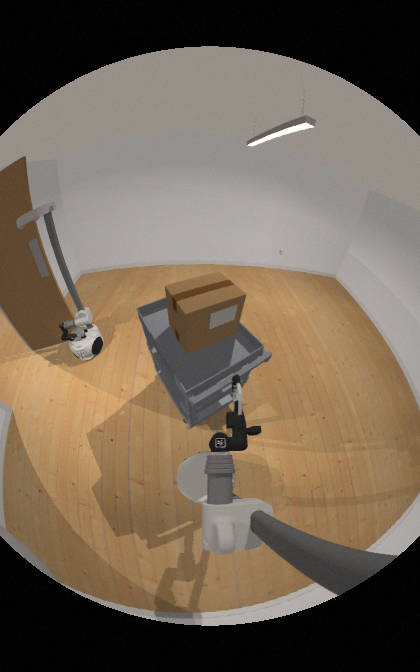

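execute_actions --actions '[{"r2":{"base":{"translate_m":-0.3}}}]' --cameras '[]'

execute_actions --actions '[{"r2":{"base":{"strafe_m":0.65}}}]' --cameras '[]'

execute_actions --actions '[{"r2":{"base":{"rotate_rad":-0.65},"pace":"slow"}}]' --cameras '[]'

execute_actions --actions '[{"r2":{"base":{"strafe_m":0.7}}}]' --cameras '["r2_head_left_camera","r1_head_left_camera"]'

Scene clock: 178.53 s.
r1.base_odometry: x=+1.209 y=+2.519 heading=-1.394 (m, m, rad; r1's odometry frame)
r1.turned_by_wheels: +0.000 (rad since the last result)
r1.turned_by_imu: +0.000 (rad since the last result)
r1.base_tilt: forward=-0.6 right=+0.2 (deg)
r1.lidar_m: 0.68 1.39 1.95 2.87 1.21 1.00 4.20 2.27 1.91 1.90 0.25 0.26
r1.base_status: not commanded
r1.joint_positions: lift_m=+0.150 arm_m=+0.002 wrist_yaw_rad=+3.111 wrist_pitch_rad=-0.006 wrist_roll_rad=-0.013 gripper_m=+0.057
r1.joint_status: not commanded
r1.motor_effort: lift_m=+20(20) arm_m=+0(0) wrist_yaw_rad=+1(1) wrist_pitch_rad=-8(8) wrist_roll_rad=+0(1) gripper_m=-6(3) wheel_0=-4(4) wheel_1=+2(2) wheel_2=+3(4) (%)
r1.hand_pose: x=-0.1126 y=+0.0962 z=+0.3303 quat_wxyz=(+0.015, +0.003, -0.006, +1.000) (m; r1's base frame)
r1.wrist_depth_mm: - 135 - - - 1008 1078 / - 135 - - - 1229 - / - 131 237 - - 1025 - / 110 136 - - - - - / 1921 - - - 1366 1025 1160 / 1255 1281 196 1229 193 1008 1042 / 866 809 809 117 809 715 750
r2.base_odometry: x=+1.238 y=-1.685 heading=-2.934 (m, m, rad; r2's odometry frame)
r2.turned_by_wheels: +0.000 (rad since the last result)
r2.turned_by_imu: +0.000 (rad since the last result)
r2.base_tilt: forward=+0.6 right=+0.8 (deg)
r2.lidar_m: 0.58 0.81 1.83 2.27 2.00 1.33 1.23 1.26 1.61 3.48 3.57 0.82
r2.base_status: done
r2.joint_positions: lift_m=+0.680 arm_m=+0.013 wrist_yaw_rad=+0.000 wrist_pitch_rad=-0.011 wrist_roll_rad=+1.570 gripper_m=-0.024
r2.joint_status: not commanded
r2.motor_effort: lift_m=+20(20) arm_m=-3(3) wrist_yaw_rad=-2(31) wrist_pitch_rad=-8(11) wrist_roll_rad=-2(2) gripper_m=-16(28) wheel_0=-4(10) wheel_1=-2(6) wheel_2=-1(16) (%)
r2.hand_pose: x=+0.4719 y=-0.0874 z=+0.8615 quat_wxyz=(+0.707, +0.707, -0.004, +0.004) (m; r2's base frame)
r2.wrist_depth_mm: - - - - - 1576 1098 / - - - - - 1537 1098 / - - - 647 - 715 1042 / - - - 609 - 732 878 / - - 715 539 1098 723 554 / - - 668 202 991 741 496 / - - 621 148 1025 668 462
pictures: none
No camera images: the call's "cameras" was empty. Leave "cameras" out to get every camera's image.

Scene clock: 182.03 s.
r1.base_odometry: x=+1.209 y=+2.519 heading=-1.394 (m, m, rad; r1's odometry frame)
r1.turned_by_wheels: +0.000 (rad since the last result)
r1.turned_by_imu: +0.000 (rad since the last result)
r1.base_tilt: forward=-0.4 right=+0.3 (deg)
r1.lidar_m: 0.69 1.39 1.94 1.44 1.25 0.99 4.18 2.27 1.90 1.91 0.25 0.25
r1.base_status: not commanded
r1.joint_positions: lift_m=+0.150 arm_m=+0.002 wrist_yaw_rad=+3.111 wrist_pitch_rad=-0.006 wrist_roll_rad=-0.013 gripper_m=+0.057
r1.joint_status: not commanded
r1.motor_effort: lift_m=+20(20) arm_m=+0(0) wrist_yaw_rad=+0(1) wrist_pitch_rad=-8(8) wrist_roll_rad=+0(1) gripper_m=-4(5) wheel_0=-4(4) wheel_1=+1(1) wheel_2=+3(4) (%)
r1.hand_pose: x=-0.1126 y=+0.0962 z=+0.3303 quat_wxyz=(+0.015, +0.003, -0.006, +1.000) (m; r1's base frame)
r1.wrist_depth_mm: - 136 - - - 1008 1078 / - 135 - - - 1229 - / - 131 238 - - 1025 - / 110 136 - - - - - / 1863 - - - 1366 1008 1160 / 1255 1281 196 1229 193 991 1042 / 866 809 820 116 820 723 759
r2.base_odometry: x=+1.373 y=-2.320 heading=-2.934 (m, m, rad; r2's odometry frame)
r2.turned_by_wheels: +0.000 (rad since the last result)
r2.turned_by_imu: +0.000 (rad since the last result)
r2.base_tilt: forward=+0.6 right=+0.8 (deg)
r2.lidar_m: 1.05 1.44 2.02 1.62 1.66 1.41 1.30 1.32 1.69 3.68 0.92 0.80
r2.base_status: done
r2.joint_positions: lift_m=+0.680 arm_m=+0.013 wrist_yaw_rad=+0.000 wrist_pitch_rad=-0.011 wrist_roll_rad=+1.570 gripper_m=-0.024
r2.joint_status: not commanded
r2.motor_effort: lift_m=+20(20) arm_m=-3(3) wrist_yaw_rad=-2(1) wrist_pitch_rad=-8(8) wrist_roll_rad=+0(0) gripper_m=-17(17) wheel_0=-2(11) wheel_1=+2(9) wheel_2=+0(2) (%)
r2.hand_pose: x=+0.4719 y=-0.0874 z=+0.8615 quat_wxyz=(+0.707, +0.707, -0.004, +0.004) (m; r2's base frame)
r2.wrist_depth_mm: - - 699 580 1138 615 866 / - - 809 707 1138 723 904 / - - - - - 1078 946 / - - - - - 1499 1060 / - - - - - 1661 1118 / - - - 202 - 1576 1138 / - - - 148 - 1430 1138
pictures: none
No camera images: the call's "cameras" was empty. Leave "cameras" out to get every camera's image.

Scene clock: 183.93 s.
r1.base_odometry: x=+1.209 y=+2.519 heading=-1.394 (m, m, rad; r1's odometry frame)
r1.turned_by_wheels: +0.000 (rad since the last result)
r1.turned_by_imu: +0.000 (rad since the last result)
r1.base_tilt: forward=-0.6 right=+0.4 (deg)
r1.lidar_m: 0.68 1.40 1.96 1.45 1.25 1.01 4.20 2.27 1.91 1.89 0.25 0.25
r1.base_status: not commanded
r1.joint_positions: lift_m=+0.150 arm_m=+0.002 wrist_yaw_rad=+3.111 wrist_pitch_rad=-0.006 wrist_roll_rad=-0.013 gripper_m=+0.057
r1.joint_status: not commanded
r1.motor_effort: lift_m=+20(20) arm_m=+0(0) wrist_yaw_rad=+1(1) wrist_pitch_rad=-8(8) wrist_roll_rad=+0(1) gripper_m=-5(3) wheel_0=-4(4) wheel_1=+2(1) wheel_2=+4(4) (%)
r1.hand_pose: x=-0.1126 y=+0.0962 z=+0.3303 quat_wxyz=(+0.015, +0.003, -0.006, +1.000) (m; r1's base frame)
r1.wrist_depth_mm: - 135 - - - 1008 1078 / - 135 - - - 1229 - / - 131 238 - - 1025 - / 110 136 - - - - - / 1921 - - - 1397 1008 1138 / 1281 1255 196 1229 193 991 1042 / 866 820 809 116 809 715 750
r2.base_odometry: x=+1.373 y=-2.320 heading=+2.700 (m, m, rad; r2's odometry frame)
r2.turned_by_wheels: -0.649 (rad since the last result)
r2.turned_by_imu: -0.643 (rad since the last result)
r2.base_tilt: forward=+0.6 right=+0.9 (deg)
r2.lidar_m: 0.80 0.96 1.40 1.93 1.63 1.62 1.47 1.31 1.32 1.54 2.77 4.20
r2.base_status: done
r2.joint_positions: lift_m=+0.680 arm_m=+0.013 wrist_yaw_rad=+0.000 wrist_pitch_rad=-0.011 wrist_roll_rad=+1.570 gripper_m=-0.024
r2.joint_status: not commanded
r2.motor_effort: lift_m=+20(20) arm_m=-3(3) wrist_yaw_rad=+0(2) wrist_pitch_rad=-7(8) wrist_roll_rad=-2(3) gripper_m=-19(15) wheel_0=+5(8) wheel_1=+3(9) wheel_2=+3(8) (%)
r2.hand_pose: x=+0.4719 y=-0.0874 z=+0.8615 quat_wxyz=(+0.707, +0.707, -0.004, +0.004) (m; r2's base frame)
r2.wrist_depth_mm: - - - - - 1576 1098 / - - - - - 1661 1098 / - - - - - 1537 1098 / - - - - - 1336 991 / - - - 699 1078 699 866 / - - 831 202 597 627 931 / - - 768 148 1138 647 931
pictures: none
No camera images: the call's "cameras" was empty. Leave "cameras" out to get every camera's image.

Scene clock: 187.60 s.
r1.base_odometry: x=+1.209 y=+2.519 heading=-1.394 (m, m, rad; r1's odometry frame)
r1.turned_by_wheels: +0.000 (rad since the last result)
r1.turned_by_imu: +0.000 (rad since the last result)
r1.base_tilt: forward=-0.6 right=+0.4 (deg)
r1.lidar_m: 0.68 1.39 0.92 0.86 0.92 1.01 4.22 2.25 1.90 1.90 0.25 0.25
r1.base_status: not commanded
r1.joint_positions: lift_m=+0.150 arm_m=+0.002 wrist_yaw_rad=+3.111 wrist_pitch_rad=-0.006 wrist_roll_rad=-0.013 gripper_m=+0.057
r1.joint_status: not commanded
r1.motor_effort: lift_m=+20(20) arm_m=+0(0) wrist_yaw_rad=+0(0) wrist_pitch_rad=-8(8) wrist_roll_rad=+0(1) gripper_m=-2(3) wheel_0=-4(4) wheel_1=+1(2) wheel_2=+4(3) (%)
r1.hand_pose: x=-0.1126 y=+0.0962 z=+0.3303 quat_wxyz=(+0.015, +0.003, -0.006, +1.000) (m; r1's base frame)
r1.wrist_depth_mm: - 135 - - - 1008 1078 / - 135 - - - 1229 - / - 131 238 - - 1008 - / 110 136 - - - - - / 1921 - - - 1397 1008 1182 / 1255 1281 196 1205 193 991 1042 / 866 809 809 116 820 707 750
r2.base_odometry: x=+1.074 y=-2.953 heading=+2.700 (m, m, rad; r2's odometry frame)
r2.turned_by_wheels: +0.000 (rad since the last result)
r2.turned_by_imu: +0.000 (rad since the last result)
r2.base_tilt: forward=+0.6 right=+0.8 (deg)
r2.lidar_m: 1.03 0.87 0.85 1.29 1.10 1.12 1.33 1.78 1.75 2.09 3.82 1.00
r2.base_status: done
r2.joint_positions: lift_m=+0.680 arm_m=+0.013 wrist_yaw_rad=+0.000 wrist_pitch_rad=-0.011 wrist_roll_rad=+1.570 gripper_m=-0.024
r2.joint_status: not commanded
r2.motor_effort: lift_m=+20(20) arm_m=-3(3) wrist_yaw_rad=-1(1) wrist_pitch_rad=-8(8) wrist_roll_rad=+1(1) gripper_m=-18(19) wheel_0=-2(12) wheel_1=+1(10) wheel_2=+0(6) (%)
r2.hand_pose: x=+0.4719 y=-0.0874 z=+0.8615 quat_wxyz=(+0.707, +0.707, -0.004, +0.004) (m; r2's base frame)
r2.wrist_depth_mm: - - 798 699 1118 715 904 / - - 842 732 1182 759 946 / - - - - 1182 1078 917 / - - - - - 1397 1060 / - - - - - 1661 1138 / - - - 202 - 1661 1138 / - - - 148 - 1464 1138
pictures: r1_head_left_camera, r2_head_left_camera
Images, in order (width x height): r1_head_left_camera 420x672, r2_head_left_camera 420x672.

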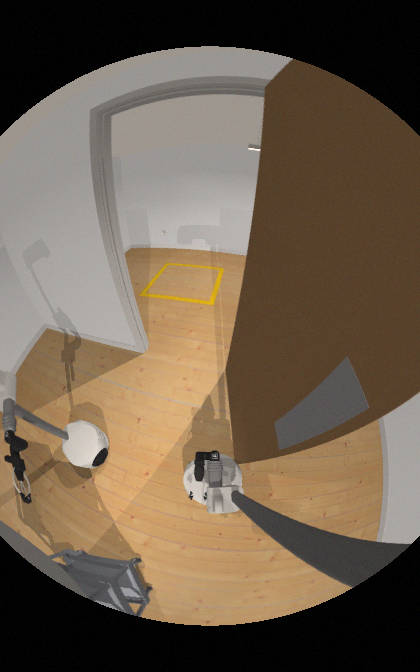

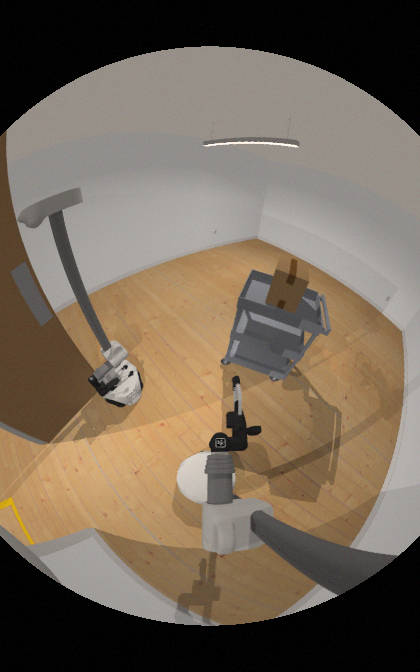

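execute_actions --actions '[{"r2":{"base":{"rotate_rad":-0.25},"joints":{"lift_m":0.365,"gripper_m":0.14},"pace":"fast"}}]' --cameras '[]'

execute_actions --actions '[{"r2":{"base":{"translate_m":0.35},"pace":"fast"}}]' --cameras '["r2_head_camera","r2_wrist_camera"]'

Scene clock: 199.97 s.
r1.base_odometry: x=+1.209 y=+2.519 heading=-1.394 (m, m, rad; r1's odometry frame)
r1.turned_by_wheels: +0.000 (rad since the last result)
r1.turned_by_imu: +0.000 (rad since the last result)
r1.base_tilt: forward=-0.4 right=+0.4 (deg)
r1.lidar_m: 0.67 1.37 0.91 0.85 1.05 0.99 4.19 2.27 1.92 1.91 0.25 0.26
r1.base_status: not commanded
r1.joint_positions: lift_m=+0.150 arm_m=+0.002 wrist_yaw_rad=+3.111 wrist_pitch_rad=-0.006 wrist_roll_rad=-0.013 gripper_m=+0.057
r1.joint_status: not commanded
r1.motor_effort: lift_m=+20(20) arm_m=+0(0) wrist_yaw_rad=+0(0) wrist_pitch_rad=-8(7) wrist_roll_rad=-1(1) gripper_m=-6(5) wheel_0=-4(4) wheel_1=+1(1) wheel_2=+4(3) (%)
r1.hand_pose: x=-0.1126 y=+0.0962 z=+0.3303 quat_wxyz=(+0.015, +0.003, -0.006, +1.000) (m; r1's base frame)
r1.wrist_depth_mm: - 136 - - - 1008 1078 / - 135 - - - 1205 - / - 131 238 - - 1025 - / 110 136 - - - - - / 1921 - - - 1366 1025 1160 / 1255 1255 196 1229 194 1008 1025 / 866 820 820 116 820 715 759
r2.base_odometry: x=+1.074 y=-2.953 heading=+2.450 (m, m, rad; r2's odometry frame)
r2.turned_by_wheels: -0.250 (rad since the last result)
r2.turned_by_imu: -0.247 (rad since the last result)
r2.base_tilt: forward=+0.6 right=+0.8 (deg)
r2.lidar_m: 1.00 3.05 0.87 1.26 1.56 1.11 1.19 1.68 1.76 1.89 2.67 1.02
r2.base_status: done
r2.joint_positions: lift_m=+0.365 arm_m=+0.013 wrist_yaw_rad=+0.000 wrist_pitch_rad=-0.011 wrist_roll_rad=+1.570 gripper_m=+0.140
r2.joint_status: all done
r2.motor_effort: lift_m=+18(20) arm_m=-3(3) wrist_yaw_rad=+0(0) wrist_pitch_rad=-8(8) wrist_roll_rad=-1(1) gripper_m=+1(19) wheel_0=+2(5) wheel_1=+0(6) wheel_2=-1(8) (%)
r2.hand_pose: x=+0.4719 y=-0.0874 z=+0.5467 quat_wxyz=(+0.707, +0.707, -0.004, +0.004) (m; r2's base frame)
r2.wrist_depth_mm: - - - - 1576 931 707 / - 750 - 1160 1160 798 715 / - 759 - - 1255 842 723 / - 866 - - 1229 866 732 / - 891 1229 1229 1281 866 723 / - 211 809 798 820 854 732 / - - - 142 1756 976 741
pictures: none
No camera images: the call's "cameras" was empty. Leave "cameras" out to get every camera's image.

Scene clock: 202.13 s.
r1.base_odometry: x=+1.209 y=+2.519 heading=-1.394 (m, m, rad; r1's odometry frame)
r1.turned_by_wheels: +0.000 (rad since the last result)
r1.turned_by_imu: +0.000 (rad since the last result)
r1.base_tilt: forward=-0.4 right=+0.2 (deg)
r1.lidar_m: 0.66 1.38 1.95 0.74 0.75 0.99 4.19 2.27 1.91 1.89 0.25 0.25
r1.base_status: not commanded
r1.joint_positions: lift_m=+0.150 arm_m=+0.002 wrist_yaw_rad=+3.111 wrist_pitch_rad=-0.006 wrist_roll_rad=-0.013 gripper_m=+0.057
r1.joint_status: not commanded
r1.motor_effort: lift_m=+20(20) arm_m=+0(0) wrist_yaw_rad=+0(1) wrist_pitch_rad=-7(8) wrist_roll_rad=+0(1) gripper_m=-7(7) wheel_0=-4(4) wheel_1=+2(1) wheel_2=+4(3) (%)
r1.hand_pose: x=-0.1126 y=+0.0962 z=+0.3303 quat_wxyz=(+0.015, +0.003, -0.006, +1.000) (m; r1's base frame)
r1.wrist_depth_mm: - 135 - - - 1008 1098 / - 135 - - - 1255 - / - 131 238 - - 1025 - / 110 136 - - - - - / 1863 - - - 1397 1008 1160 / 1255 1281 196 1229 193 1008 1025 / 866 809 809 116 831 715 759
r2.base_odometry: x=+0.804 y=-2.730 heading=+2.451 (m, m, rad; r2's odometry frame)
r2.turned_by_wheels: +0.000 (rad since the last result)
r2.turned_by_imu: +0.000 (rad since the last result)
r2.base_tilt: forward=+0.6 right=+0.8 (deg)
r2.lidar_m: 0.66 2.85 0.76 0.73 1.38 1.40 1.50 2.01 1.97 2.08 2.91 0.68
r2.base_status: done
r2.joint_positions: lift_m=+0.365 arm_m=+0.013 wrist_yaw_rad=+0.000 wrist_pitch_rad=-0.011 wrist_roll_rad=+1.570 gripper_m=+0.140
r2.joint_status: not commanded
r2.motor_effort: lift_m=+18(18) arm_m=-3(3) wrist_yaw_rad=-1(2) wrist_pitch_rad=-8(8) wrist_roll_rad=-2(1) gripper_m=+0(0) wheel_0=+2(10) wheel_1=+2(9) wheel_2=+1(20) (%)
r2.hand_pose: x=+0.4719 y=-0.0874 z=+0.5467 quat_wxyz=(+0.707, +0.707, -0.004, +0.004) (m; r2's base frame)
r2.wrist_depth_mm: 402 569 - 413 854 715 433 / 402 564 - 421 1576 723 436 / 404 549 - 427 1618 732 442 / 415 539 - 430 1618 750 449 / 418 539 - 436 904 750 455 / 427 211 878 445 445 634 459 / 430 455 - 142 488 473 466
pictures: r2_head_camera, r2_wrist_camera
Images, in order (width x height): r2_head_camera 420x560, r2_wrist_camera 616x392.

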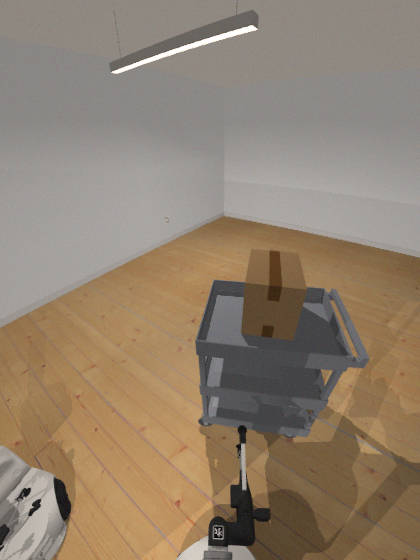

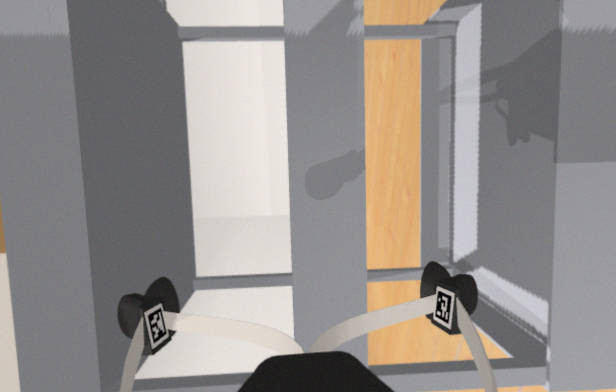

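execute_actions --actions '[{"r2":{"base":{"strafe_m":-0.12},"joints":{"lift_m":0.338}}}]' --cameras '[]'

execute_actions --actions '[{"r2":{"base":{"translate_m":0.2},"joints":{"arm_m":0.07}}}]' --cameras '["r2_wrist_camera"]'

execute_actions --actions '[{"r2":{"joints":{"gripper_m":0.02}}}]' --cameras '["r2_head_left_camera","r2_wrist_camera"]'

Scene clock: 208.43 s.
r1.base_odometry: x=+1.209 y=+2.519 heading=-1.394 (m, m, rad; r1's odometry frame)
r1.turned_by_wheels: +0.000 (rad since the last result)
r1.turned_by_imu: +0.000 (rad since the last result)
r1.base_tilt: forward=-0.5 right=+0.3 (deg)
r1.lidar_m: 0.69 1.40 1.96 0.86 0.86 1.01 4.19 2.27 1.90 1.90 0.25 0.25
r1.base_status: not commanded
r1.joint_positions: lift_m=+0.150 arm_m=+0.002 wrist_yaw_rad=+3.111 wrist_pitch_rad=-0.006 wrist_roll_rad=-0.013 gripper_m=+0.057
r1.joint_status: not commanded
r1.motor_effort: lift_m=+20(20) arm_m=+0(0) wrist_yaw_rad=+0(0) wrist_pitch_rad=-8(8) wrist_roll_rad=+0(1) gripper_m=-6(3) wheel_0=-4(4) wheel_1=+1(1) wheel_2=+3(4) (%)
r1.hand_pose: x=-0.1126 y=+0.0962 z=+0.3303 quat_wxyz=(+0.015, +0.003, -0.006, +1.000) (m; r1's base frame)
r1.wrist_depth_mm: - 136 - - - 1008 1098 / - 135 - - - 1229 - / - 131 238 - - 1025 - / 110 136 - - - - - / 1921 - - - 1366 1025 1160 / 1281 1281 196 1229 193 991 1042 / 866 809 820 117 820 715 750
r2.base_odometry: x=+0.880 y=-2.638 heading=+2.451 (m, m, rad; r2's odometry frame)
r2.turned_by_wheels: +0.000 (rad since the last result)
r2.turned_by_imu: +0.001 (rad since the last result)
r2.base_tilt: forward=+0.6 right=+0.8 (deg)
r2.lidar_m: 0.65 0.73 0.88 0.86 1.49 1.46 1.56 1.92 1.86 1.96 2.79 0.65
r2.base_status: done
r2.joint_positions: lift_m=+0.338 arm_m=+0.013 wrist_yaw_rad=+0.000 wrist_pitch_rad=-0.011 wrist_roll_rad=+1.570 gripper_m=+0.140
r2.joint_status: all done
r2.motor_effort: lift_m=+18(19) arm_m=-3(3) wrist_yaw_rad=+0(1) wrist_pitch_rad=-8(8) wrist_roll_rad=-1(1) gripper_m=+0(0) wheel_0=+2(11) wheel_1=+1(10) wheel_2=+0(5) (%)
r2.hand_pose: x=+0.4719 y=-0.0874 z=+0.5197 quat_wxyz=(+0.707, +0.707, -0.004, +0.004) (m; r2's base frame)
r2.wrist_depth_mm: 387 539 - 397 1366 549 415 / 394 615 - 402 1576 676 418 / 397 615 - 410 1708 668 424 / 399 597 - 413 1808 691 427 / 404 603 - 427 1808 691 439 / 410 212 - 424 891 591 445 / 418 504 - 142 1661 676 455
pictures: none
No camera images: the call's "cameras" was empty. Leave "cameras" out to get every camera's image.

Scene clock: 210.53 s.
r1.base_odometry: x=+1.209 y=+2.519 heading=-1.394 (m, m, rad; r1's odometry frame)
r1.turned_by_wheels: +0.000 (rad since the last result)
r1.turned_by_imu: +0.000 (rad since the last result)
r1.base_tilt: forward=-0.4 right=+0.2 (deg)
r1.lidar_m: 0.66 1.39 1.96 0.91 0.86 1.01 4.19 2.28 1.90 1.91 0.25 0.25
r1.base_status: not commanded
r1.joint_positions: lift_m=+0.150 arm_m=+0.002 wrist_yaw_rad=+3.111 wrist_pitch_rad=-0.006 wrist_roll_rad=-0.013 gripper_m=+0.057
r1.joint_status: not commanded
r1.motor_effort: lift_m=+20(20) arm_m=+0(0) wrist_yaw_rad=+0(0) wrist_pitch_rad=-8(8) wrist_roll_rad=+0(0) gripper_m=-7(8) wheel_0=-4(4) wheel_1=+1(1) wheel_2=+4(3) (%)
r1.hand_pose: x=-0.1126 y=+0.0962 z=+0.3303 quat_wxyz=(+0.015, +0.003, -0.006, +1.000) (m; r1's base frame)
r1.wrist_depth_mm: - 135 - - - 1008 1098 / - 136 - - - 1366 - / - 131 238 - - 1060 1182 / 110 136 - - - - - / 1921 - - - 1464 1042 1138 / 1281 1255 196 1229 193 1008 1042 / 866 809 809 116 820 715 750
r2.base_odometry: x=+0.726 y=-2.511 heading=+2.451 (m, m, rad; r2's odometry frame)
r2.turned_by_wheels: +0.000 (rad since the last result)
r2.turned_by_imu: +0.000 (rad since the last result)
r2.base_tilt: forward=+0.6 right=+0.8 (deg)
r2.lidar_m: 0.47 0.52 2.76 0.84 1.45 1.63 1.73 2.03 1.97 2.09 0.61 0.47
r2.base_status: done
r2.joint_positions: lift_m=+0.338 arm_m=+0.069 wrist_yaw_rad=-0.001 wrist_pitch_rad=-0.008 wrist_roll_rad=+1.570 gripper_m=+0.140
r2.joint_status: all done
r2.motor_effort: lift_m=+19(19) arm_m=+4(5) wrist_yaw_rad=+2(10) wrist_pitch_rad=-18(18) wrist_roll_rad=-1(1) gripper_m=+0(1) wheel_0=+4(8) wheel_1=+3(6) wheel_2=-3(13) (%)
r2.hand_pose: x=+0.5285 y=-0.0878 z=+0.5186 quat_wxyz=(+0.707, +0.707, -0.003, +0.002) (m; r2's base frame)
r2.wrist_depth_mm: 404 574 165 165 167 591 473 / 404 - - 168 170 634 477 / 402 - - 170 173 634 480 / 389 - - 173 175 647 480 / 392 609 - 175 178 634 477 / 389 211 184 178 179 215 488 / 389 517 634 142 183 640 488
pictures: r2_wrist_camera
Images, in order (width x height): r2_wrist_camera 616x392.

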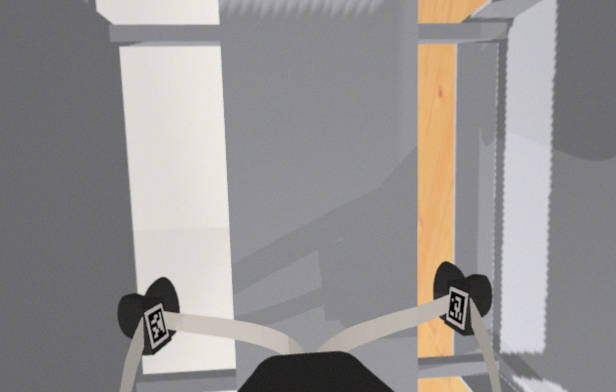

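Scene clock: 212.70 s.
r1.base_odometry: x=+1.209 y=+2.519 heading=-1.394 (m, m, rad; r1's odometry frame)
r1.turned_by_wheels: +0.000 (rad since the last result)
r1.turned_by_imu: +0.000 (rad since the last result)
r1.base_tilt: forward=-0.3 right=+0.5 (deg)
r1.lidar_m: 0.67 1.40 1.94 0.93 0.86 0.99 4.19 2.29 1.91 1.89 0.25 0.25
r1.base_status: not commanded
r1.joint_positions: lift_m=+0.150 arm_m=+0.002 wrist_yaw_rad=+3.111 wrist_pitch_rad=-0.006 wrist_roll_rad=-0.013 gripper_m=+0.057
r1.joint_status: not commanded
r1.motor_effort: lift_m=+20(20) arm_m=+0(0) wrist_yaw_rad=+1(1) wrist_pitch_rad=-8(8) wrist_roll_rad=+0(0) gripper_m=-6(4) wheel_0=-4(4) wheel_1=+1(1) wheel_2=+3(3) (%)
r1.hand_pose: x=-0.1126 y=+0.0962 z=+0.3303 quat_wxyz=(+0.015, +0.003, -0.006, +1.000) (m; r1's base frame)
r1.wrist_depth_mm: - 135 - - - 1008 1078 / - 135 - - - 1366 - / - 131 238 - - 1025 1229 / 110 136 - - - - - / 1921 - - - 1366 1008 1160 / 1255 1255 196 1205 193 1008 1042 / 854 809 820 116 820 715 750
r2.base_odometry: x=+0.726 y=-2.511 heading=+2.451 (m, m, rad; r2's odometry frame)
r2.turned_by_wheels: +0.000 (rad since the last result)
r2.turned_by_imu: +0.000 (rad since the last result)
r2.base_tilt: forward=+0.6 right=+0.8 (deg)
r2.lidar_m: 0.45 0.49 2.76 0.83 1.42 1.64 1.72 2.04 1.96 2.09 0.59 0.45
r2.base_status: not commanded
r2.joint_positions: lift_m=+0.338 arm_m=+0.070 wrist_yaw_rad=+0.002 wrist_pitch_rad=+0.005 wrist_roll_rad=+1.570 gripper_m=+0.021
r2.joint_status: all done
r2.on_its_own: wrist_pitch_rad is at rest, and its effort (-54) is outside its rest range (-23 to +23)
r2.motor_effort: lift_m=+25(25) arm_m=+1(4) wrist_yaw_rad=-7(8) wrist_pitch_rad=-54(54) wrist_roll_rad=-2(2) gripper_m=-27(25) wheel_0=+3(4) wheel_1=+2(3) wheel_2=+0(3) (%)
r2.hand_pose: x=+0.5293 y=-0.0867 z=+0.5146 quat_wxyz=(+0.707, +0.707, +0.002, -0.001) (m; r2's base frame)
r2.wrist_depth_mm: 430 - 149 152 154 585 455 / 427 - 152 154 157 615 455 / 424 - 154 157 160 627 459 / 415 - 156 158 162 640 466 / 413 - 158 161 164 640 469 / 410 - 163 163 167 554 466 / 410 508 164 163 169 621 459
pictures: r2_head_left_camera, r2_wrist_camera
Images, in order (width x height): r2_head_left_camera 420x672, r2_wrist_camera 616x392.

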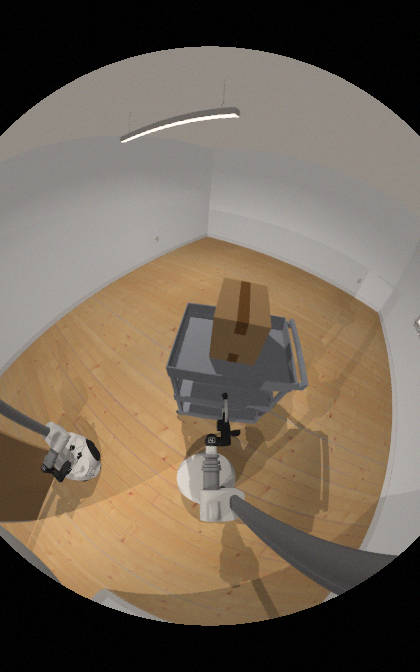

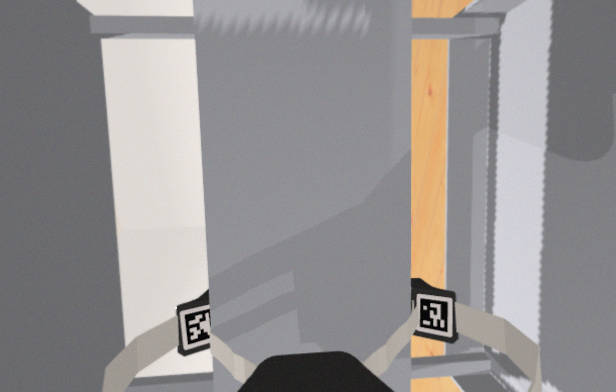

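execute_actions --actions '[{"r2":{"base":{"rotate_rad":-0.45},"joints":{"lift_m":0.315},"pace":"slow"}}]' --cameras '["r2_head_left_camera"]'

execute_actions --actions '[{"r2":{"base":{"translate_m":-0.4},"pace":"slow"}}]' --cameras '["r2_head_left_camera"]'

Scene clock: 217.13 s.
r1.base_odometry: x=+1.209 y=+2.519 heading=-1.394 (m, m, rad; r1's odometry frame)
r1.turned_by_wheels: +0.000 (rad since the last result)
r1.turned_by_imu: +0.000 (rad since the last result)
r1.base_tilt: forward=-0.6 right=+0.2 (deg)
r1.lidar_m: 0.70 1.40 1.91 0.89 0.84 1.13 4.19 2.27 1.91 1.90 0.25 0.25
r1.base_status: not commanded
r1.joint_positions: lift_m=+0.150 arm_m=+0.002 wrist_yaw_rad=+3.111 wrist_pitch_rad=-0.006 wrist_roll_rad=-0.013 gripper_m=+0.057
r1.joint_status: not commanded
r1.motor_effort: lift_m=+20(20) arm_m=+0(0) wrist_yaw_rad=+0(0) wrist_pitch_rad=-8(8) wrist_roll_rad=+0(2) gripper_m=-8(5) wheel_0=-4(4) wheel_1=+1(1) wheel_2=+4(3) (%)
r1.hand_pose: x=-0.1126 y=+0.0962 z=+0.3303 quat_wxyz=(+0.015, +0.003, -0.006, +1.000) (m; r1's base frame)
r1.wrist_depth_mm: - 136 - - - 1098 946 / - 135 - - - 1366 1366 / - 131 238 - - 1182 946 / 110 136 - - - - - / 1921 - - - - 1229 946 / 1281 1281 195 1205 193 1078 960 / 866 809 820 116 809 707 759
r2.base_odometry: x=+0.726 y=-2.511 heading=+2.003 (m, m, rad; r2's odometry frame)
r2.turned_by_wheels: -0.449 (rad since the last result)
r2.turned_by_imu: -0.443 (rad since the last result)
r2.base_tilt: forward=+0.6 right=+0.7 (deg)
r2.lidar_m: 0.35 0.33 2.81 2.78 0.84 1.53 1.62 1.78 1.99 1.97 2.14 0.52
r2.base_status: done
r2.joint_positions: lift_m=+0.316 arm_m=+0.070 wrist_yaw_rad=+0.007 wrist_pitch_rad=-0.016 wrist_roll_rad=+1.576 gripper_m=+0.021
r2.joint_status: all done
r2.on_its_own: wrist_yaw_rad is at rest, and its effort (-22) is outside its rest range (-13 to +13); wrist_roll_rad is at rest, and its effort (-17) is outside its rest range (-13 to +13)
r2.motor_effort: lift_m=+12(24) arm_m=+0(2) wrist_yaw_rad=-22(58) wrist_pitch_rad=+4(53) wrist_roll_rad=-17(16) gripper_m=-28(30) wheel_0=+7(18) wheel_1=+4(7) wheel_2=+7(13) (%)
r2.hand_pose: x=+0.5300 y=-0.0853 z=+0.4984 quat_wxyz=(+0.705, +0.709, -0.003, +0.008) (m; r2's base frame)
r2.wrist_depth_mm: 327 329 330 310 342 345 343 / - - - 266 1708 917 430 / 418 - 245 236 1661 931 462 / 415 - 220 211 1576 621 462 / 407 640 194 191 683 668 473 / 407 549 177 174 180 597 473 / 402 175 160 162 759 569 473
pictures: r2_head_left_camera
Images, in order (width x height): r2_head_left_camera 420x672.

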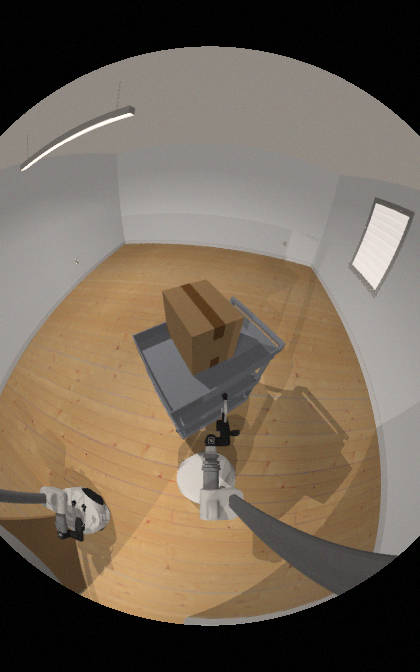

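Scene clock: 222.40 s.
r1.base_odometry: x=+1.209 y=+2.519 heading=-1.394 (m, m, rad; r1's odometry frame)
r1.turned_by_wheels: +0.000 (rad since the last result)
r1.turned_by_imu: +0.000 (rad since the last result)
r1.base_tilt: forward=-0.5 right=+0.3 (deg)
r1.lidar_m: 0.66 1.40 1.96 0.73 0.91 1.12 4.19 2.28 1.90 1.89 0.25 0.26
r1.base_status: not commanded
r1.joint_positions: lift_m=+0.150 arm_m=+0.002 wrist_yaw_rad=+3.111 wrist_pitch_rad=-0.006 wrist_roll_rad=-0.013 gripper_m=+0.057
r1.joint_status: not commanded
r1.motor_effort: lift_m=+20(20) arm_m=+0(0) wrist_yaw_rad=+0(1) wrist_pitch_rad=-7(8) wrist_roll_rad=-1(0) gripper_m=-4(6) wheel_0=-4(4) wheel_1=+1(2) wheel_2=+4(4) (%)
r1.hand_pose: x=-0.1126 y=+0.0962 z=+0.3303 quat_wxyz=(+0.015, +0.003, -0.006, +1.000) (m; r1's base frame)
r1.wrist_depth_mm: - 136 - - - - 917 / - 135 - - - - - / - 131 237 - - - 878 / 110 136 - - - - - / 1921 - - - - 1863 946 / 1255 1255 196 1205 193 1078 1025 / 878 809 809 116 820 715 750
r2.base_odometry: x=+0.893 y=-2.874 heading=+2.002 (m, m, rad; r2's odometry frame)
r2.turned_by_wheels: +0.000 (rad since the last result)
r2.turned_by_imu: +0.000 (rad since the last result)
r2.base_tilt: forward=+0.6 right=+0.8 (deg)
r2.lidar_m: 0.46 0.48 2.86 0.72 0.82 1.47 1.25 1.36 1.95 1.93 2.09 0.47
r2.base_status: done
r2.joint_positions: lift_m=+0.315 arm_m=+0.070 wrist_yaw_rad=+0.001 wrist_pitch_rad=-0.013 wrist_roll_rad=+1.568 gripper_m=+0.021
r2.joint_status: not commanded
r2.motor_effort: lift_m=+16(16) arm_m=+0(0) wrist_yaw_rad=-5(30) wrist_pitch_rad=-3(5) wrist_roll_rad=+6(16) gripper_m=-30(30) wheel_0=-5(10) wheel_1=-5(7) wheel_2=+5(10) (%)
r2.hand_pose: x=+0.5295 y=-0.0871 z=+0.4973 quat_wxyz=(+0.708, +0.706, -0.004, +0.005) (m; r2's base frame)
r2.wrist_depth_mm: 452 - 182 184 1430 854 439 / 427 609 181 182 1255 615 455 / 418 - 180 182 1336 647 462 / 421 - 178 180 1366 640 459 / 415 - 176 179 1430 640 466 / 415 591 176 177 183 585 466 / 413 174 174 175 1499 627 469
pictures: r2_head_left_camera
Images, in order (width x height): r2_head_left_camera 420x672.

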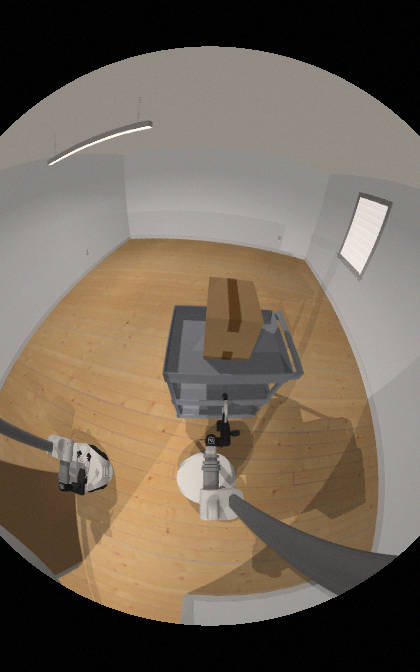

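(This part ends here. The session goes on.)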